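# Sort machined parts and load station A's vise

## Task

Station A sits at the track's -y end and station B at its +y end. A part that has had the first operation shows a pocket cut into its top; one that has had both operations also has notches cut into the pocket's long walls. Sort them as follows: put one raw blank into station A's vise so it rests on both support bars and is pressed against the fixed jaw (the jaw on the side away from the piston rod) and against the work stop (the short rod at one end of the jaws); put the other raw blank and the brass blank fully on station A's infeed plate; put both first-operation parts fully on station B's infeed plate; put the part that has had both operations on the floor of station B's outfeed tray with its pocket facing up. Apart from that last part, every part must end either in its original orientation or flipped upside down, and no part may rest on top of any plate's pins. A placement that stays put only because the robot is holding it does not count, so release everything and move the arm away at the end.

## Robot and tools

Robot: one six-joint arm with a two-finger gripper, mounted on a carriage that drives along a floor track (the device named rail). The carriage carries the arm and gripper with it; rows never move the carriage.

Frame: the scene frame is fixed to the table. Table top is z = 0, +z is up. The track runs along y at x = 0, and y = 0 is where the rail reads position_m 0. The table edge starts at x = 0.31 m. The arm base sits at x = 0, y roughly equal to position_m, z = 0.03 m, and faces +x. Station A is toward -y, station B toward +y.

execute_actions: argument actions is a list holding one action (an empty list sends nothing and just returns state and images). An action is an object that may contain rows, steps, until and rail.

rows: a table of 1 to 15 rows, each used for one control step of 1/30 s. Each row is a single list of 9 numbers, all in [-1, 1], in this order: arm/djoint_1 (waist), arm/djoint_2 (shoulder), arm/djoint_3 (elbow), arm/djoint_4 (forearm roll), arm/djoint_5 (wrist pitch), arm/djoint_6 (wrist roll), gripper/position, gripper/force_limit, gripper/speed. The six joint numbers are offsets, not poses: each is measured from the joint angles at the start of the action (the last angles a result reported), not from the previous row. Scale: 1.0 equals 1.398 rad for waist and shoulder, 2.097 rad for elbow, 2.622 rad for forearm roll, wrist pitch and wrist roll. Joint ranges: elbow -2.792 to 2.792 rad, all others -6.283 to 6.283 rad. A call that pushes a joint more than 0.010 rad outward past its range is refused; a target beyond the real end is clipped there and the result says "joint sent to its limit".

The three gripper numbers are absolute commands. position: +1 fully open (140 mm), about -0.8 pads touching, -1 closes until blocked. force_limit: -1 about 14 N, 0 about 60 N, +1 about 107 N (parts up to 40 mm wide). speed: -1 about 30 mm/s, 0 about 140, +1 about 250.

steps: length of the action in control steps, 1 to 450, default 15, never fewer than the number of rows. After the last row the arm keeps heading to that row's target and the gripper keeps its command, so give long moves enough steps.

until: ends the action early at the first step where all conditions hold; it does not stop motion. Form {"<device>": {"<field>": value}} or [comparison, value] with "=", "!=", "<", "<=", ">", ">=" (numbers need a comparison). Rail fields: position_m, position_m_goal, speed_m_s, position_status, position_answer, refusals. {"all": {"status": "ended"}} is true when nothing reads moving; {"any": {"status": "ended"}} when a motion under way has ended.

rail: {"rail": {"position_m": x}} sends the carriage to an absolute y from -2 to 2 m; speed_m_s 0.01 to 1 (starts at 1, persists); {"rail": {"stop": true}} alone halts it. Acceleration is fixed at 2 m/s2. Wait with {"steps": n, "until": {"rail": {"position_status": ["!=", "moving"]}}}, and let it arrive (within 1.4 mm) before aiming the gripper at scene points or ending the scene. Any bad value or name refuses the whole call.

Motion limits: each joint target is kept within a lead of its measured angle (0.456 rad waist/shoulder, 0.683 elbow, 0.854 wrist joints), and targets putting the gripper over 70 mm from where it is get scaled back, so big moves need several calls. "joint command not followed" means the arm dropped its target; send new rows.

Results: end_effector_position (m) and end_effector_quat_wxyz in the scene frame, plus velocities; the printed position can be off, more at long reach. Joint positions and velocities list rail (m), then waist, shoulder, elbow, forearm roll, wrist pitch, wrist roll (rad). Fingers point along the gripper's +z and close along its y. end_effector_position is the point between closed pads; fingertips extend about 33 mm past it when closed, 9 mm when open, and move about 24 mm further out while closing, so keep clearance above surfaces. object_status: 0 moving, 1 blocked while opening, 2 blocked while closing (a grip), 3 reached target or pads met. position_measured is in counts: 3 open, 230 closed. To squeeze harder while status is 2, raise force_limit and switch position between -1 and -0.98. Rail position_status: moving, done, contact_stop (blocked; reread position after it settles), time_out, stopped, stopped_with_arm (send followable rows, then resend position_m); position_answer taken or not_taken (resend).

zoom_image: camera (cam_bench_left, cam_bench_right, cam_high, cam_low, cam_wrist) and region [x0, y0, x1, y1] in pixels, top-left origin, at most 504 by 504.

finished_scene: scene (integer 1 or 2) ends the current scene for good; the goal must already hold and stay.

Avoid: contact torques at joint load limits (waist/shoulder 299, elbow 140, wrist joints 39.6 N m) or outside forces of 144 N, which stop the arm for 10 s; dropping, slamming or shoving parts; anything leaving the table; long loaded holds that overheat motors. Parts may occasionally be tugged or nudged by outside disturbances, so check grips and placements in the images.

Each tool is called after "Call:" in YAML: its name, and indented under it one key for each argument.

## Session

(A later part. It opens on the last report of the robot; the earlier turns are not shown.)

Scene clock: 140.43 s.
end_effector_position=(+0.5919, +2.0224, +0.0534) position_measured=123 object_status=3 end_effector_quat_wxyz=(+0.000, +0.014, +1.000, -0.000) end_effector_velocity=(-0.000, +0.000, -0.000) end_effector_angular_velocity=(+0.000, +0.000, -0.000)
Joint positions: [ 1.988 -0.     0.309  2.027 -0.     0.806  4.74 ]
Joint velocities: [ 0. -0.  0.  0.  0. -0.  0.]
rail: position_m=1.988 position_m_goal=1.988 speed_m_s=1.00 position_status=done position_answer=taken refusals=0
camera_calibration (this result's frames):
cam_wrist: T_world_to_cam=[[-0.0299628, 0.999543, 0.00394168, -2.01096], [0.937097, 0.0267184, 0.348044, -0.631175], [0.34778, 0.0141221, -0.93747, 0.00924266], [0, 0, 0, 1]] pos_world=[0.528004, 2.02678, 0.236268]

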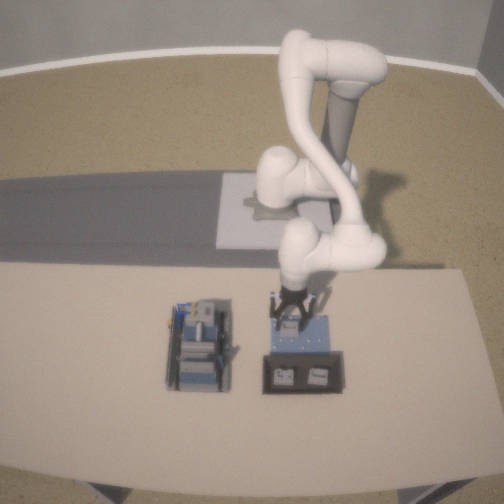

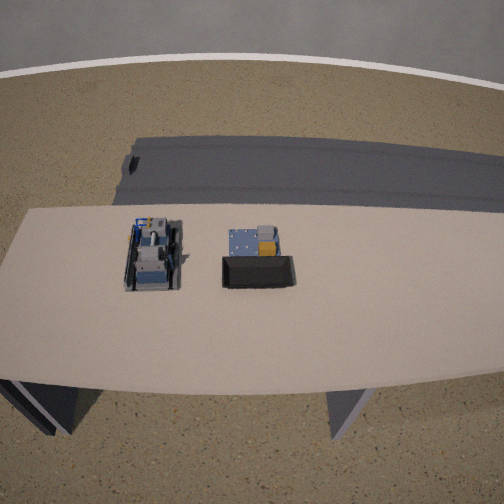

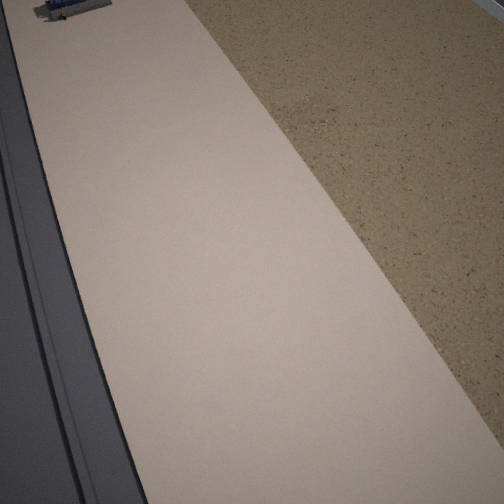

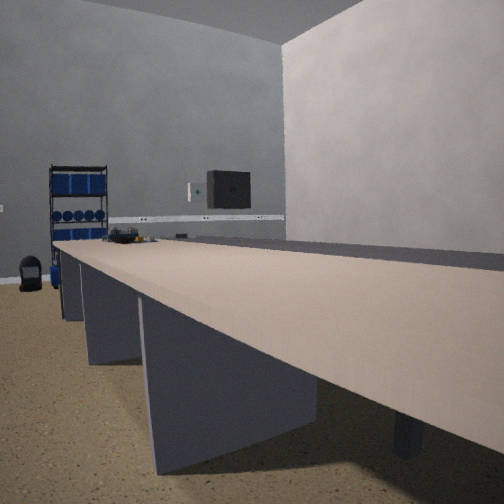

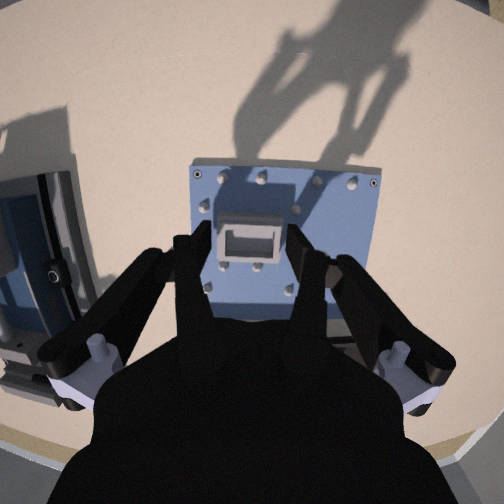

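Call:
execute_actions:
  actions:
    - {"rows":[[0,-0.013,-0.005,0,0.011,0,0.05,0,0],[0,-0.027,-0.011,0,0.023,0,0.05,0,0],[0,-0.041,-0.0172,0,0.0355,0,0.05,0,0],[0,-0.054,-0.0239,0,0.0477,0,0.05,0,0]],"steps":20}

Call:
execute_actions:
  actions:
    - {"rows":[[0.012,0.03,-0.046,0,0.019,0.011,0.15,0,0],[0.024,0.063,-0.091,0,0.038,0.022,0.15,0,0],[0.036,0.098,-0.137,0,0.056,0.033,0.15,0,0],[0.048,0.132,-0.183,0,0.075,0.044,0.15,0,0],[0.0594,0.1664,-0.2284,0,0.0939,0.055,0.15,0,0]],"rail":{"position_m":2.0},"steps":45}

Call:
zoom_image:
  camera: "cam_wrist"
  region: [170, 165, 330, 285]

Scene clock: 146.73 s.
end_effector_position=(+0.5923, +2.0224, +0.1195) position_measured=123 object_status=3 end_effector_quat_wxyz=(+0.000, +0.014, +1.000, -0.000) end_effector_velocity=(+0.001, -0.000, +0.000) end_effector_angular_velocity=(-0.000, -0.001, -0.000)
Joint positions: [ 1.988 -0.     0.234  1.977 -0.     0.931  4.74 ]
Joint velocities: [ 0.     0.     0.    -0.001  0.     0.    -0.   ]
rail: position_m=1.988 position_m_goal=1.988 speed_m_s=1.00 position_status=done position_answer=taken refusals=0
camera_calibration (this result's frames):
cam_wrist: T_world_to_cam=[[-0.0299021, 0.999545, 0.00392483, -2.01125], [0.936921, 0.0266602, 0.348522, -0.654373], [0.348259, 0.0140988, -0.937292, 0.0708111], [0, 0, 0, 1]] pos_world=[0.528294, 2.02678, 0.302328]

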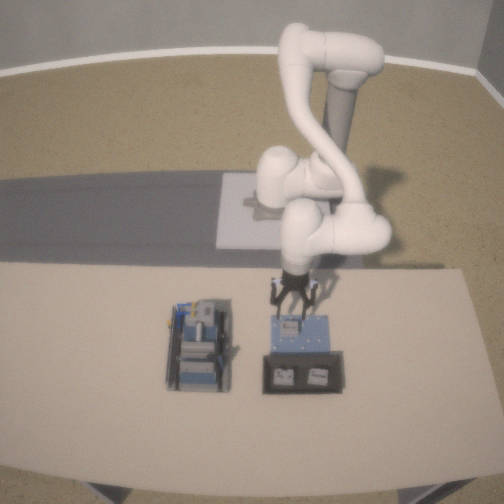

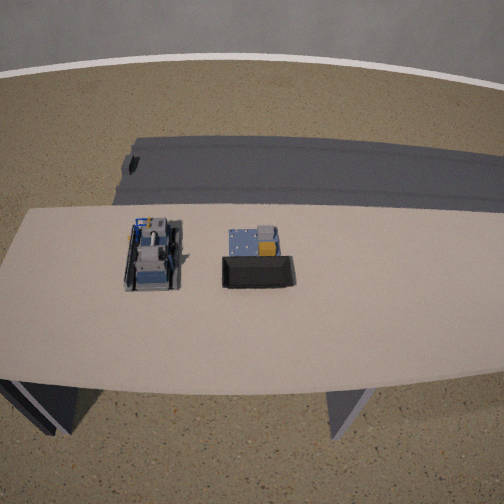

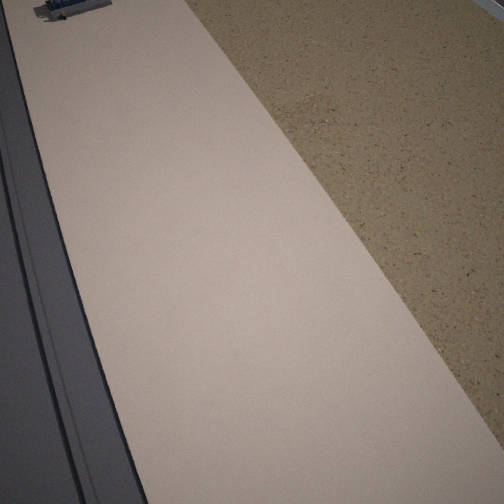

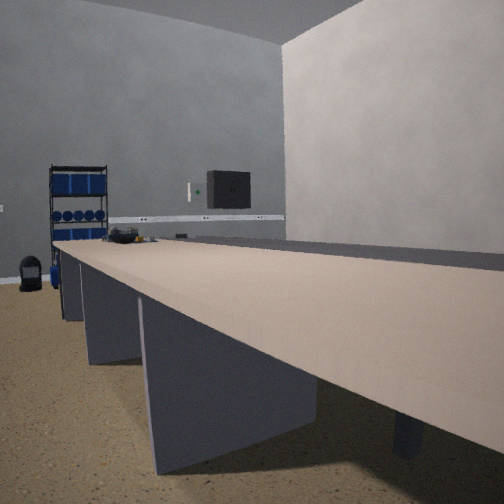

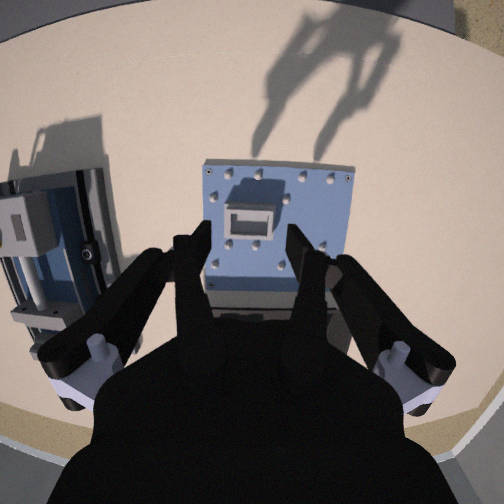

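Scene clock: 148.23 s.
end_effector_position=(+0.7898, +2.1000, +0.1896) position_measured=110 object_status=3 end_effector_quat_wxyz=(+0.000, +0.045, +0.999, -0.000) end_effector_velocity=(-0.000, +0.000, +0.000) end_effector_angular_velocity=(+0.000, -0.000, +0.000)
Joint positions: [ 2.     0.083  0.466  1.498 -0.     1.177  4.884]
Joint velocities: [ 0.  0. -0.  0. -0.  0. -0.]
rail: position_m=2.000 position_m_goal=2.000 speed_m_s=1.00 position_status=done position_answer=taken refusals=0
camera_calibration (this result's frames):
cam_wrist: T_world_to_cam=[[0.031312, 0.999502, 0.00400702, -2.13152], [0.936716, -0.0307432, 0.348737, -0.745233], [0.348687, -0.00716623, -0.937212, 0.110952], [0, 0, 0, 1]] pos_world=[0.726127, 2.10835, 0.372417]

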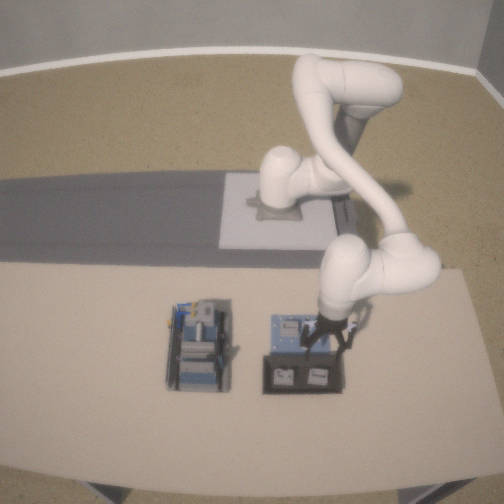

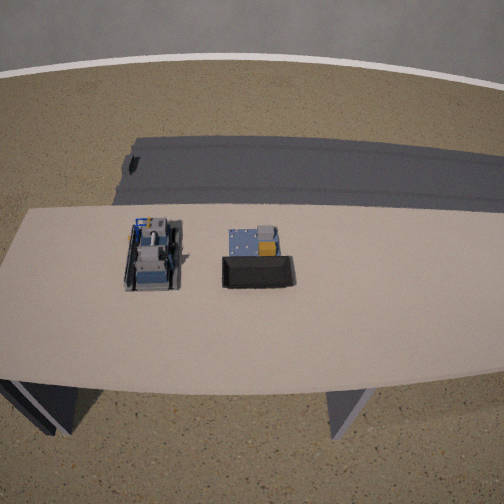

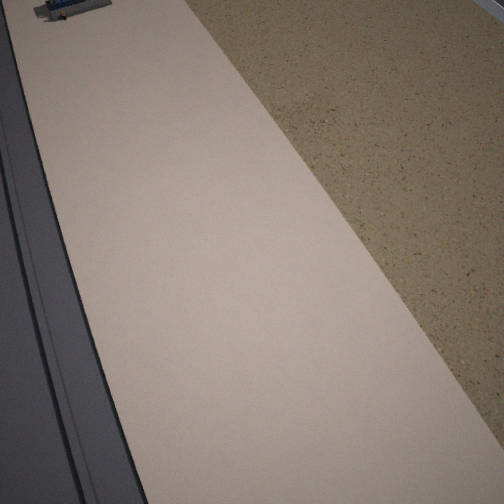

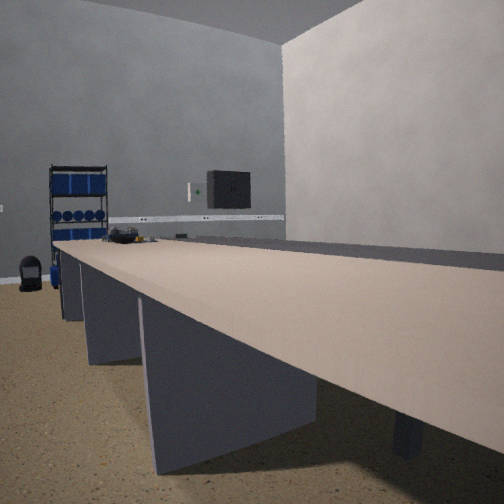

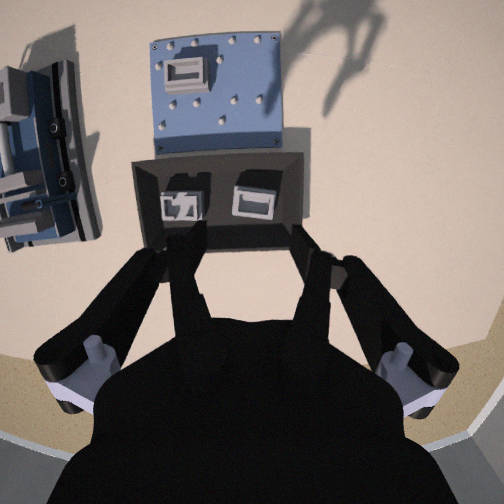

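Region (170, 165, 330, 285) of cam_wrist's 504x504 image, scaled by 3.150, with more detail than that image has; it fills the top 378 rows of this view, and the rest is white.

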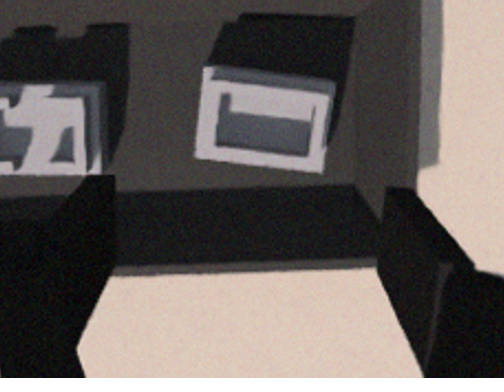

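Call:
execute_actions:
  actions:
    - {"rows":[[0.003,0.0128,0.02,0,-0.0226,0.015,0.05,0,0],[0.0067,0.0256,0.0396,0,-0.0453,0.030,0.05,0,0]],"steps":28}

Call:
zoom_image:
  camera: "cam_wrist"
  region: [170, 165, 330, 285]

Scene clock: 155.43 s.
end_effector_position=(+0.7795, +2.1066, +0.1196) position_measured=123 object_status=3 end_effector_quat_wxyz=(+0.000, +0.079, +0.997, -0.000) end_effector_velocity=(-0.000, -0.000, +0.000) end_effector_angular_velocity=(+0.000, -0.000, +0.000)
Joint positions: [ 2.     0.092  0.502  1.581 -0.     1.058  4.963]
Joint velocities: [ 0. -0. -0.  0. -0. -0. -0.]
rail: position_m=2.000 position_m_goal=2.000 speed_m_s=1.00 position_status=done position_answer=taken refusals=0
camera_calibration (this result's frames):
cam_wrist: T_world_to_cam=[[0.100376, 0.994941, 0.00406803, -2.18169], [0.932369, -0.0954893, 0.348668, -0.57112], [0.347292, -0.0312051, -0.937238, 0.100693], [0, 0, 0, 1]] pos_world=[0.716515, 2.11926, 0.30238]

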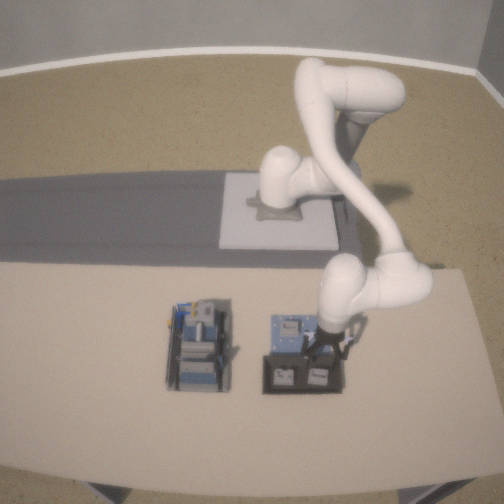

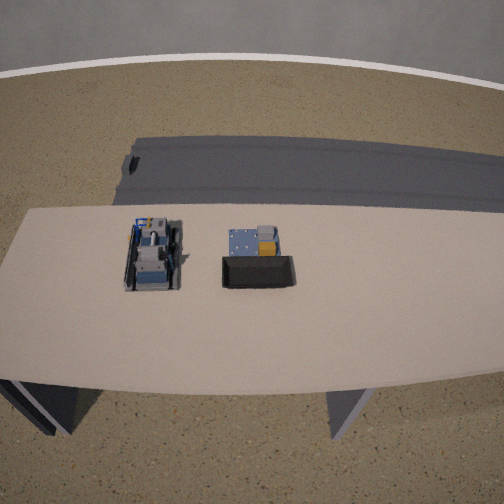

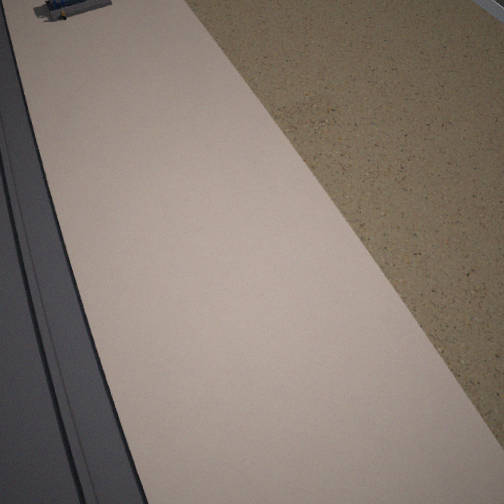

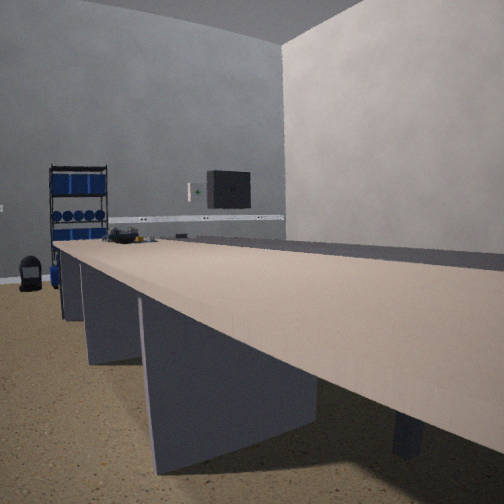

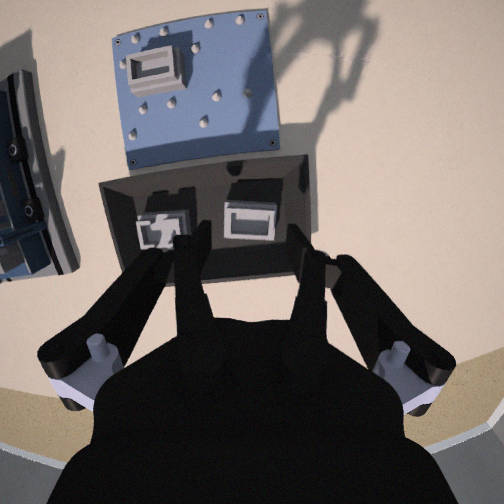

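Region (170, 165, 330, 285) of cam_wrist's 504x504 image, scaled by 3.150, with more detail than that image has; it fills the top 378 rows of this view, and the rest is white.

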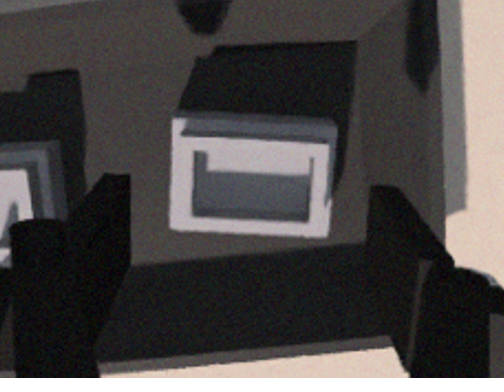

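Good. Descend, grip.

Call:
execute_actions:
  actions:
    - {"rows":[[0.001,0.007,0.0043,0,-0.0072,0,0.05,0,0],[0.001,0.014,0.0084,0,-0.0142,0,0.05,0,0],[0.001,0.0213,0.0124,0,-0.0213,0,0.05,0,0],[0.001,0.0288,0.0161,0,-0.0282,0,0.05,0,0],[0.001,0.0364,0.0196,0,-0.0351,0,0.05,0,0],[0.001,0.0441,0.0229,0,-0.0418,0,0.05,0,0]],"steps":28}

Call:
execute_actions:
  actions:
    - {"rows":[[0,0,0,0,0,0,-1,0.3,-0.5]],"steps":18}

Call:
zoom_image:
  camera: "cam_wrist"
  region: [170, 165, 330, 285]

Scene clock: 159.67 s.
end_effector_position=(+0.7793, +2.1077, +0.0485) position_measured=123 object_status=3 end_effector_quat_wxyz=(+0.000, +0.078, +0.997, -0.000) end_effector_velocity=(+0.000, +0.000, +0.000) end_effector_angular_velocity=(+0.000, -0.000, -0.000)
Joint positions: [ 2.     0.094  0.564  1.629 -0.     0.949  4.963]
Joint velocities: [ 0.  0. -0. -0.  0. -0.  0.]
rail: position_m=2.000 position_m_goal=2.000 speed_m_s=1.00 position_status=done position_answer=taken refusals=0
camera_calibration (this result's frames):
cam_wrist: T_world_to_cam=[[0.098954, 0.995084, 0.00406698, -2.18167], [0.932543, -0.0941594, 0.348564, -0.548992], [0.347234, -0.0306992, -0.937276, 0.0331075], [0, 0, 0, 1]] pos_world=[0.716348, 2.12026, 0.231263]

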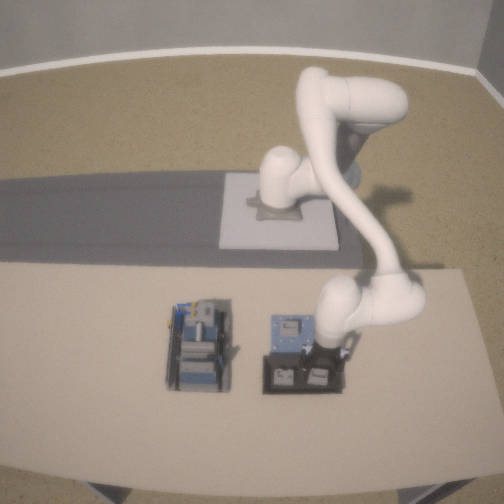

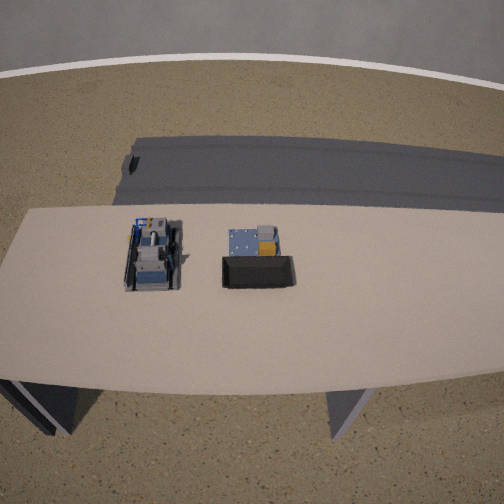

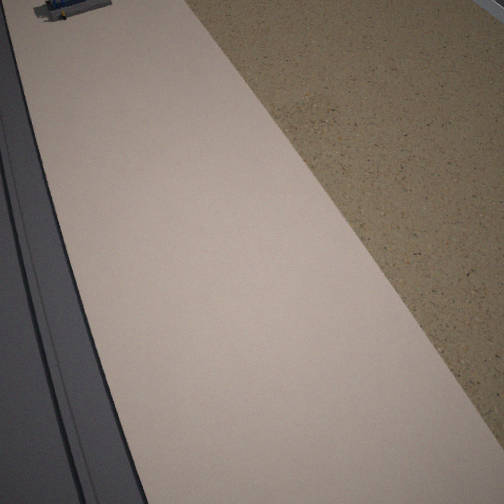

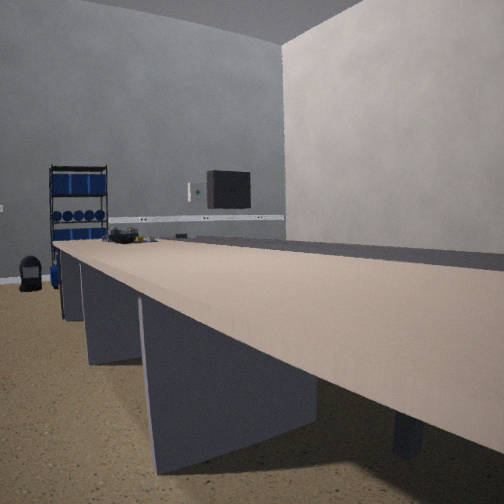

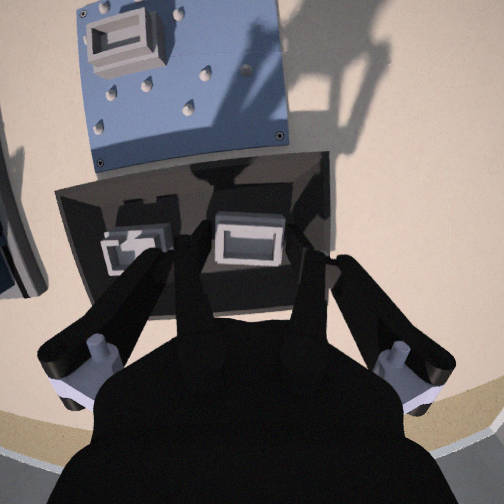

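Scene clock: 160.27 s.
end_effector_position=(+0.7794, +2.1077, +0.0486) position_measured=144 object_status=2 end_effector_quat_wxyz=(+0.000, +0.078, +0.997, -0.000) end_effector_velocity=(-0.000, -0.000, -0.000) end_effector_angular_velocity=(-0.000, +0.000, -0.000)
Joint positions: [ 2.     0.094  0.564  1.628 -0.     0.949  4.963]
Joint velocities: [ 0. -0.  0.  0.  0.  0. -0.]
rail: position_m=2.000 position_m_goal=2.000 speed_m_s=1.00 position_status=done position_answer=taken refusals=0
camera_calibration (this result's frames):
cam_wrist: T_world_to_cam=[[0.0989635, 0.995082, 0.00414185, -2.18171], [0.932454, -0.0941867, 0.348797, -0.549014], [0.347471, -0.030656, -0.937189, 0.0329348], [0, 0, 0, 1]] pos_world=[0.716396, 2.12028, 0.231397]

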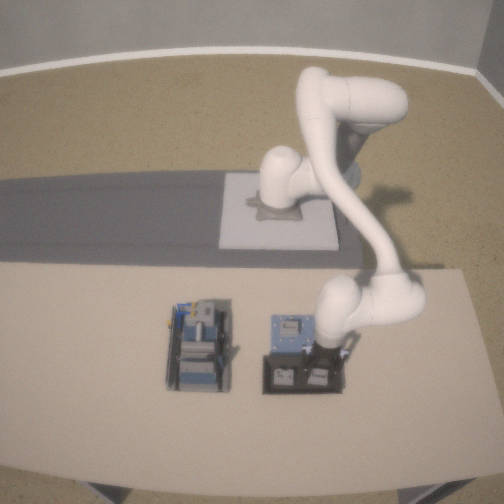

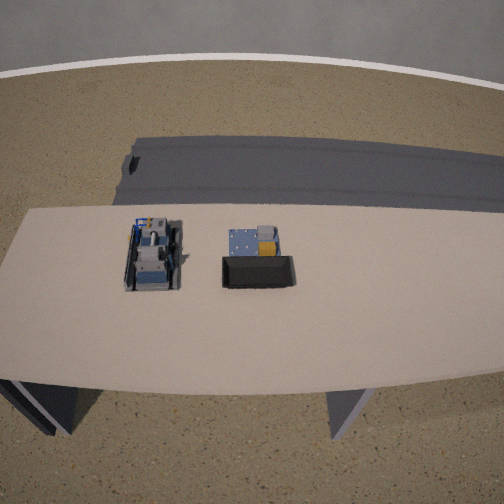

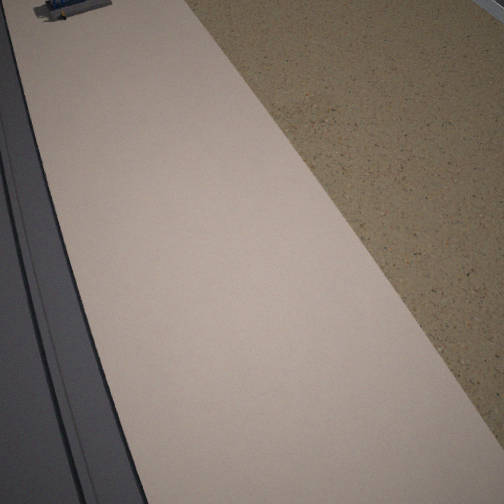

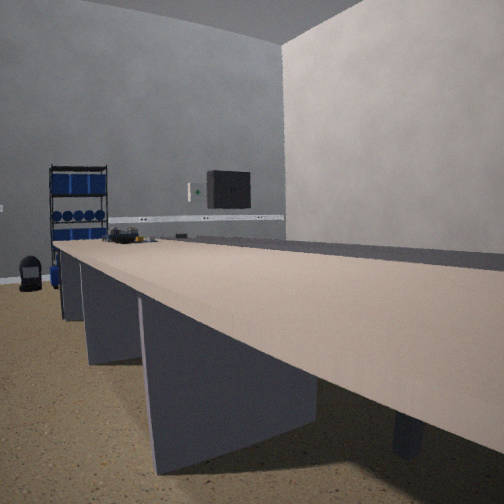

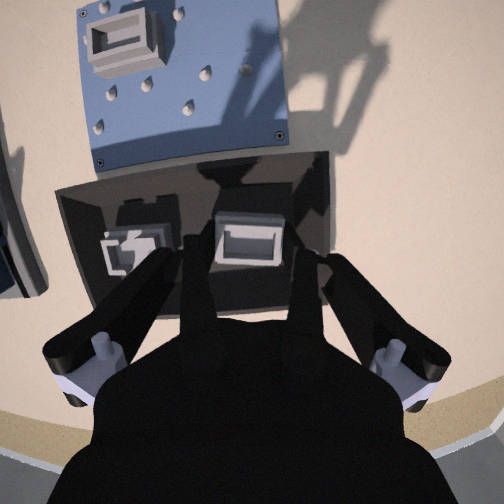

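Region (170, 165, 330, 285) of cam_wrist's 504x504 image, scaled by 3.150, with more detail than that image has; it fills the top 378 rows of this view, and the rest is white.

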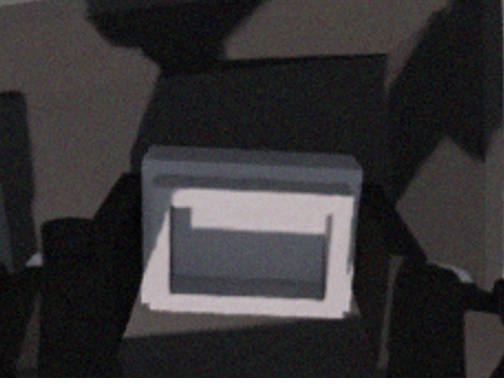

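Call:
execute_actions:
  actions:
    - {"rows":[[0,-0.0077,-0.0033,0,0.0067,0,-1,0.3,-0.5],[0,-0.0153,-0.0068,0,0.0136,0,-1,0.3,-0.5],[0,-0.0228,-0.0105,0,0.0205,0,-1,0.3,-0.5],[0,-0.03,-0.0145,0,0.0276,0,-1,0.3,-0.5],[0,-0.037,-0.0186,0,0.0346,0,-1,0.3,-0.5],[0,-0.0441,-0.0227,0,0.0416,0,-1,0.3,-0.5]],"steps":24}

Call:
execute_actions:
  actions:
    - {"rows":[[0.005,-0.036,0.036,0,-0.0093,-0.007,-1,0.3,-0.5],[0.011,-0.072,0.071,0,-0.0186,-0.014,-1,0.3,-0.5],[0.016,-0.108,0.107,0,-0.028,-0.021,-1,0.3,-0.5],[0.021,-0.144,0.143,0,-0.037,-0.028,-1,0.3,-0.5],[0.0268,-0.1803,0.1784,0,-0.0464,-0.0351,-1,0.3,-0.5]],"steps":45}

Call:
zoom_image:
  camera: "cam_wrist"
  region: [150, 140, 350, 290]

Scene clock: 170.70 s.
end_effector_position=(+0.7793, +2.1077, +0.1195) position_measured=145 object_status=2 end_effector_quat_wxyz=(+0.000, +0.078, +0.997, -0.000) end_effector_velocity=(-0.000, -0.000, -0.000) end_effector_angular_velocity=(-0.000, +0.000, +0.000)
Joint positions: [ 2.     0.094  0.502  1.581 -0.     1.058  4.963]
Joint velocities: [ 0.  0.  0. -0. -0.  0. -0.]
rail: position_m=2.000 position_m_goal=2.000 speed_m_s=1.00 position_status=done position_answer=taken refusals=0
camera_calibration (this result's frames):
cam_wrist: T_world_to_cam=[[0.0989917, 0.99508, 0.00415079, -2.182], [0.932403, -0.094212, 0.348926, -0.57357], [0.3476, -0.0306705, -0.937141, 0.0993093], [0, 0, 0, 1]] pos_world=[0.716278, 2.12027, 0.302257]

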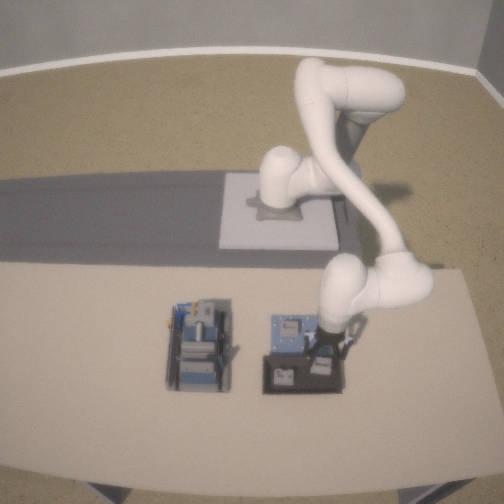

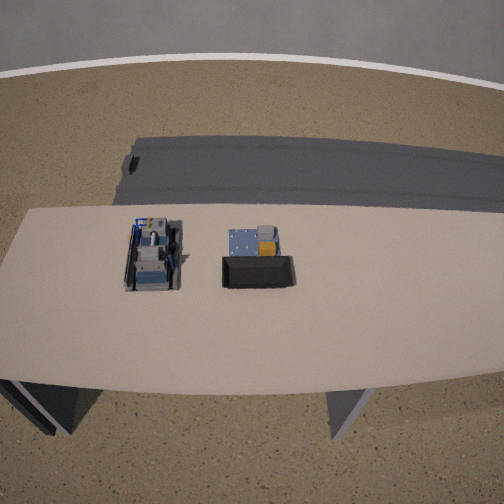

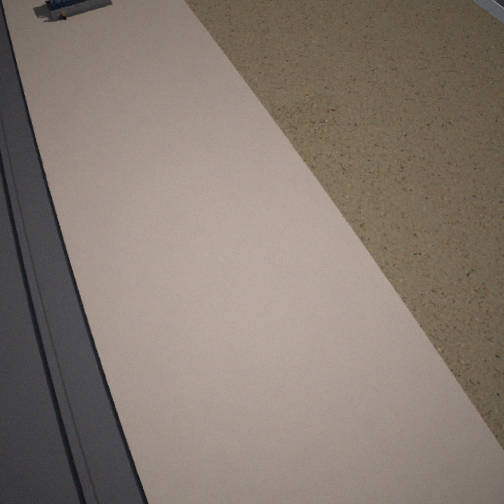

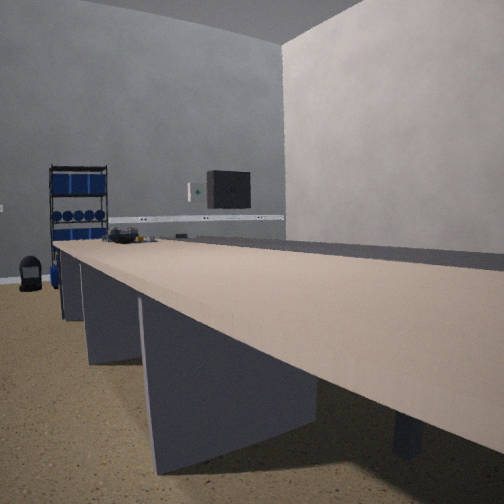

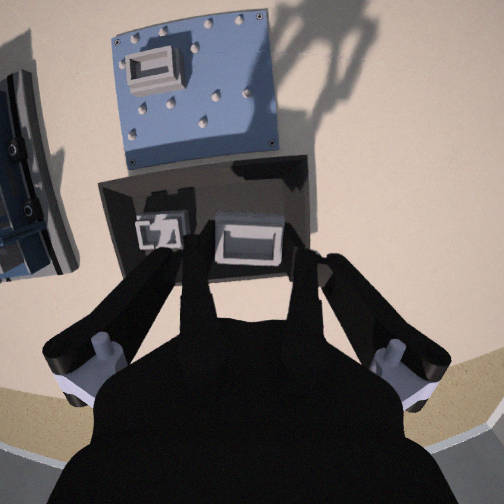

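Scene clock: 172.20 s.
end_effector_position=(+0.5942, +2.1130, +0.1195) position_measured=145 object_status=2 end_effector_quat_wxyz=(+0.000, +0.014, +1.000, -0.000) end_effector_velocity=(-0.000, -0.000, +0.000) end_effector_angular_velocity=(-0.000, +0.000, +0.000)
Joint positions: [ 2.     0.131  0.25   1.955 -0.     0.936  4.871]
Joint velocities: [ 0. -0. -0. -0. -0.  0. -0.]
rail: position_m=2.000 position_m_goal=2.000 speed_m_s=1.00 position_status=done position_answer=taken refusals=0
camera_calibration (this result's frames):
cam_wrist: T_world_to_cam=[[-0.0303663, 0.999531, 0.00404334, -2.10151], [0.936905, 0.0270538, 0.348535, -0.659306], [0.348262, 0.0143719, -0.937287, 0.0682313], [0, 0, 0, 1]] pos_world=[0.53013, 2.11738, 0.302241]

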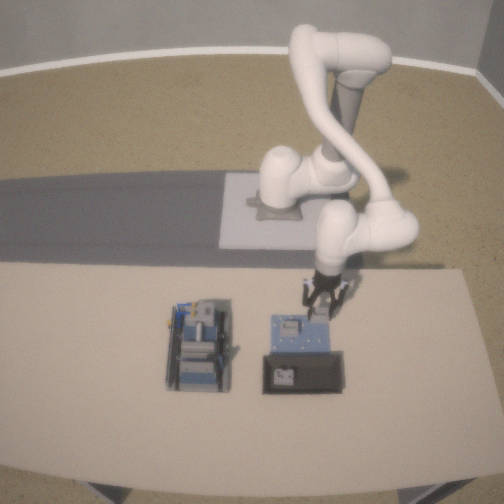

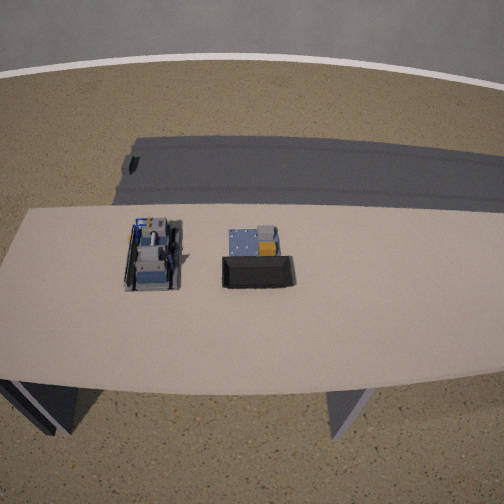

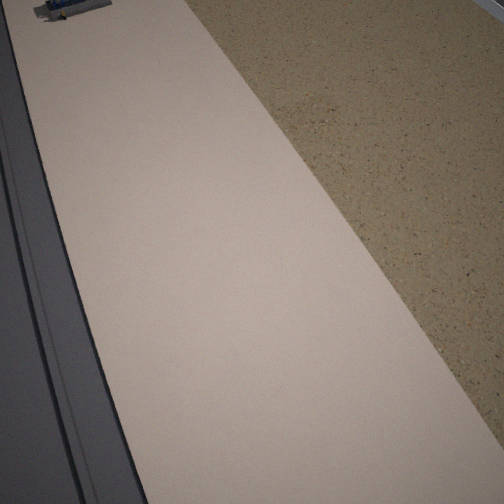

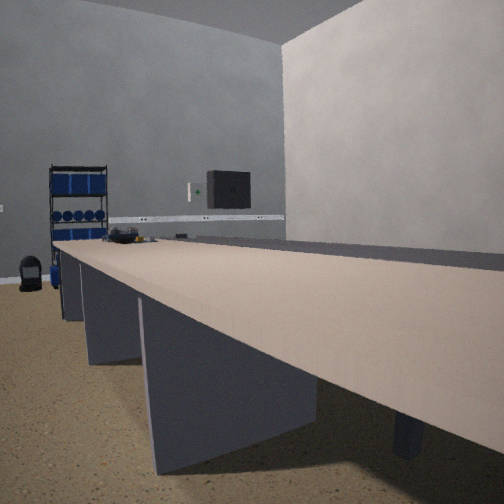

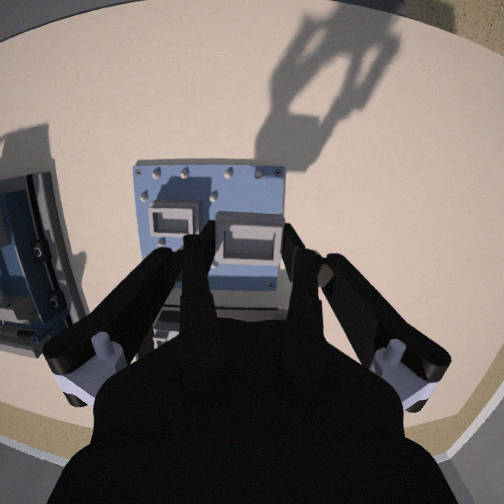

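Region (150, 140, 350, 290) of cam_wrist's 504x504 image, scaled by 2.520, with more detail than that image has; it fills the top 378 rows of this view, and the rest is white.

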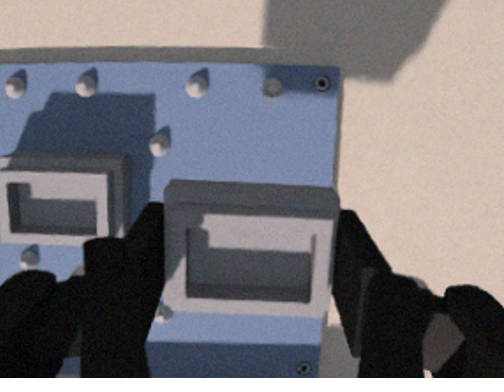

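Call:
execute_actions:
  actions:
    - {"rows":[[0.002,0.009,0.005,0,-0.0088,0.001,-1,0.3,-0.5],[0.0036,0.0185,0.0098,0,-0.0177,0.002,-1,0.3,-0.5],[0.0036,0.0283,0.0142,0,-0.0264,0.002,-1,0.3,-0.5],[0.0036,0.0384,0.0183,0,-0.0351,0.002,-1,0.3,-0.5],[0.0036,0.046,0.021,0,-0.0413,0.002,-1,0.3,-0.5],[0.0036,0.052,0.0231,0,-0.0462,0.002,-1,0.3,-0.5],[0.0036,0.056,0.0245,0,-0.0494,0.002,-0.98,-0.5,-0.5],[0.0036,0.0593,0.0256,0,-0.052,0.002,-0.98,-0.5,-0.5]],"steps":30}

Call:
zoom_image:
  camera: "cam_wrist"
  region: [170, 165, 330, 285]

Scene clock: 178.13 s.
end_effector_position=(+0.5934, +2.1160, +0.0464) position_measured=145 object_status=2 end_effector_quat_wxyz=(+0.000, +0.014, +1.000, -0.000) end_effector_velocity=(-0.000, +0.000, -0.000) end_effector_angular_velocity=(-0.000, +0.000, +0.000)
Joint positions: [ 2.     0.136  0.333  2.009 -0.     0.8    4.876]
Joint velocities: [ 0.  0. -0.  0. -0. -0.  0.]
rail: position_m=2.000 position_m_goal=2.000 speed_m_s=1.00 position_status=done position_answer=taken refusals=0
camera_calibration (this result's frames):
cam_wrist: T_world_to_cam=[[-0.0302171, 0.999535, 0.0040117, -2.10429], [0.937011, 0.0269292, 0.348261, -0.633025], [0.347991, 0.0142824, -0.937389, 0.000375692], [0, 0, 0, 1]] pos_world=[0.529435, 2.12036, 0.229252]

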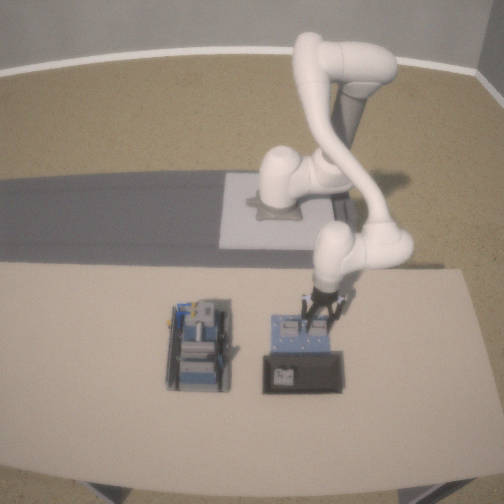

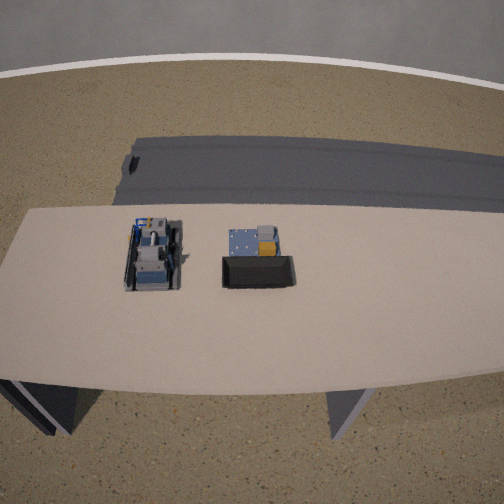

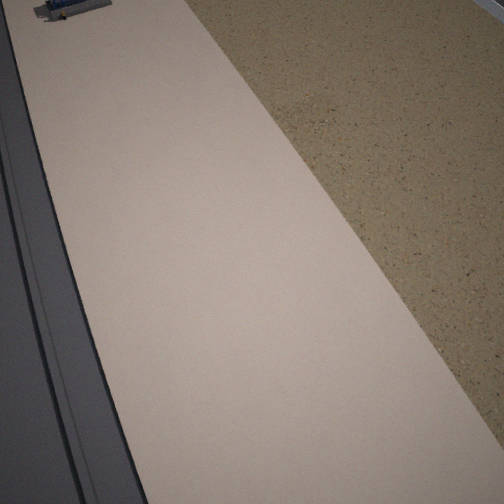

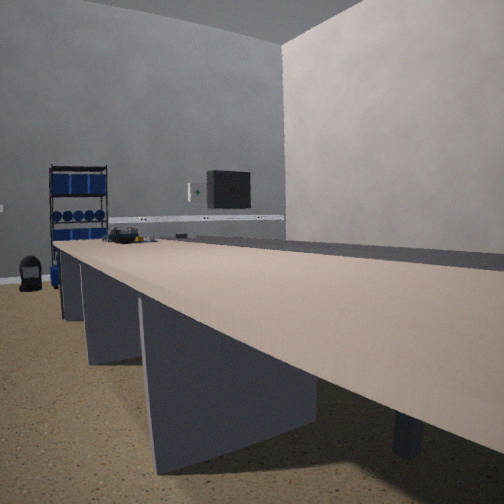

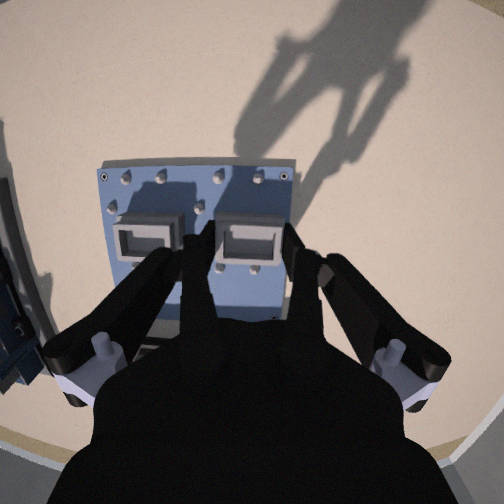

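Region (170, 165, 330, 285) of cam_wrist's 504x504 image, scaled by 3.150, with more detail than that image has; it fills the top 378 rows of this view, and the rest is white.

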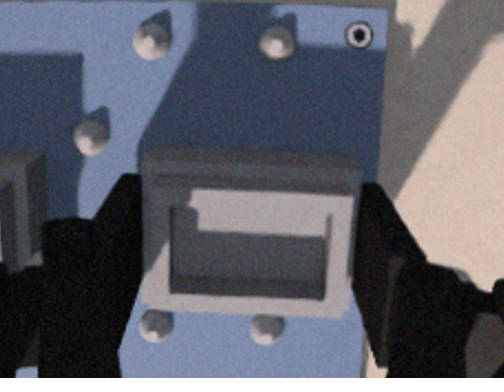

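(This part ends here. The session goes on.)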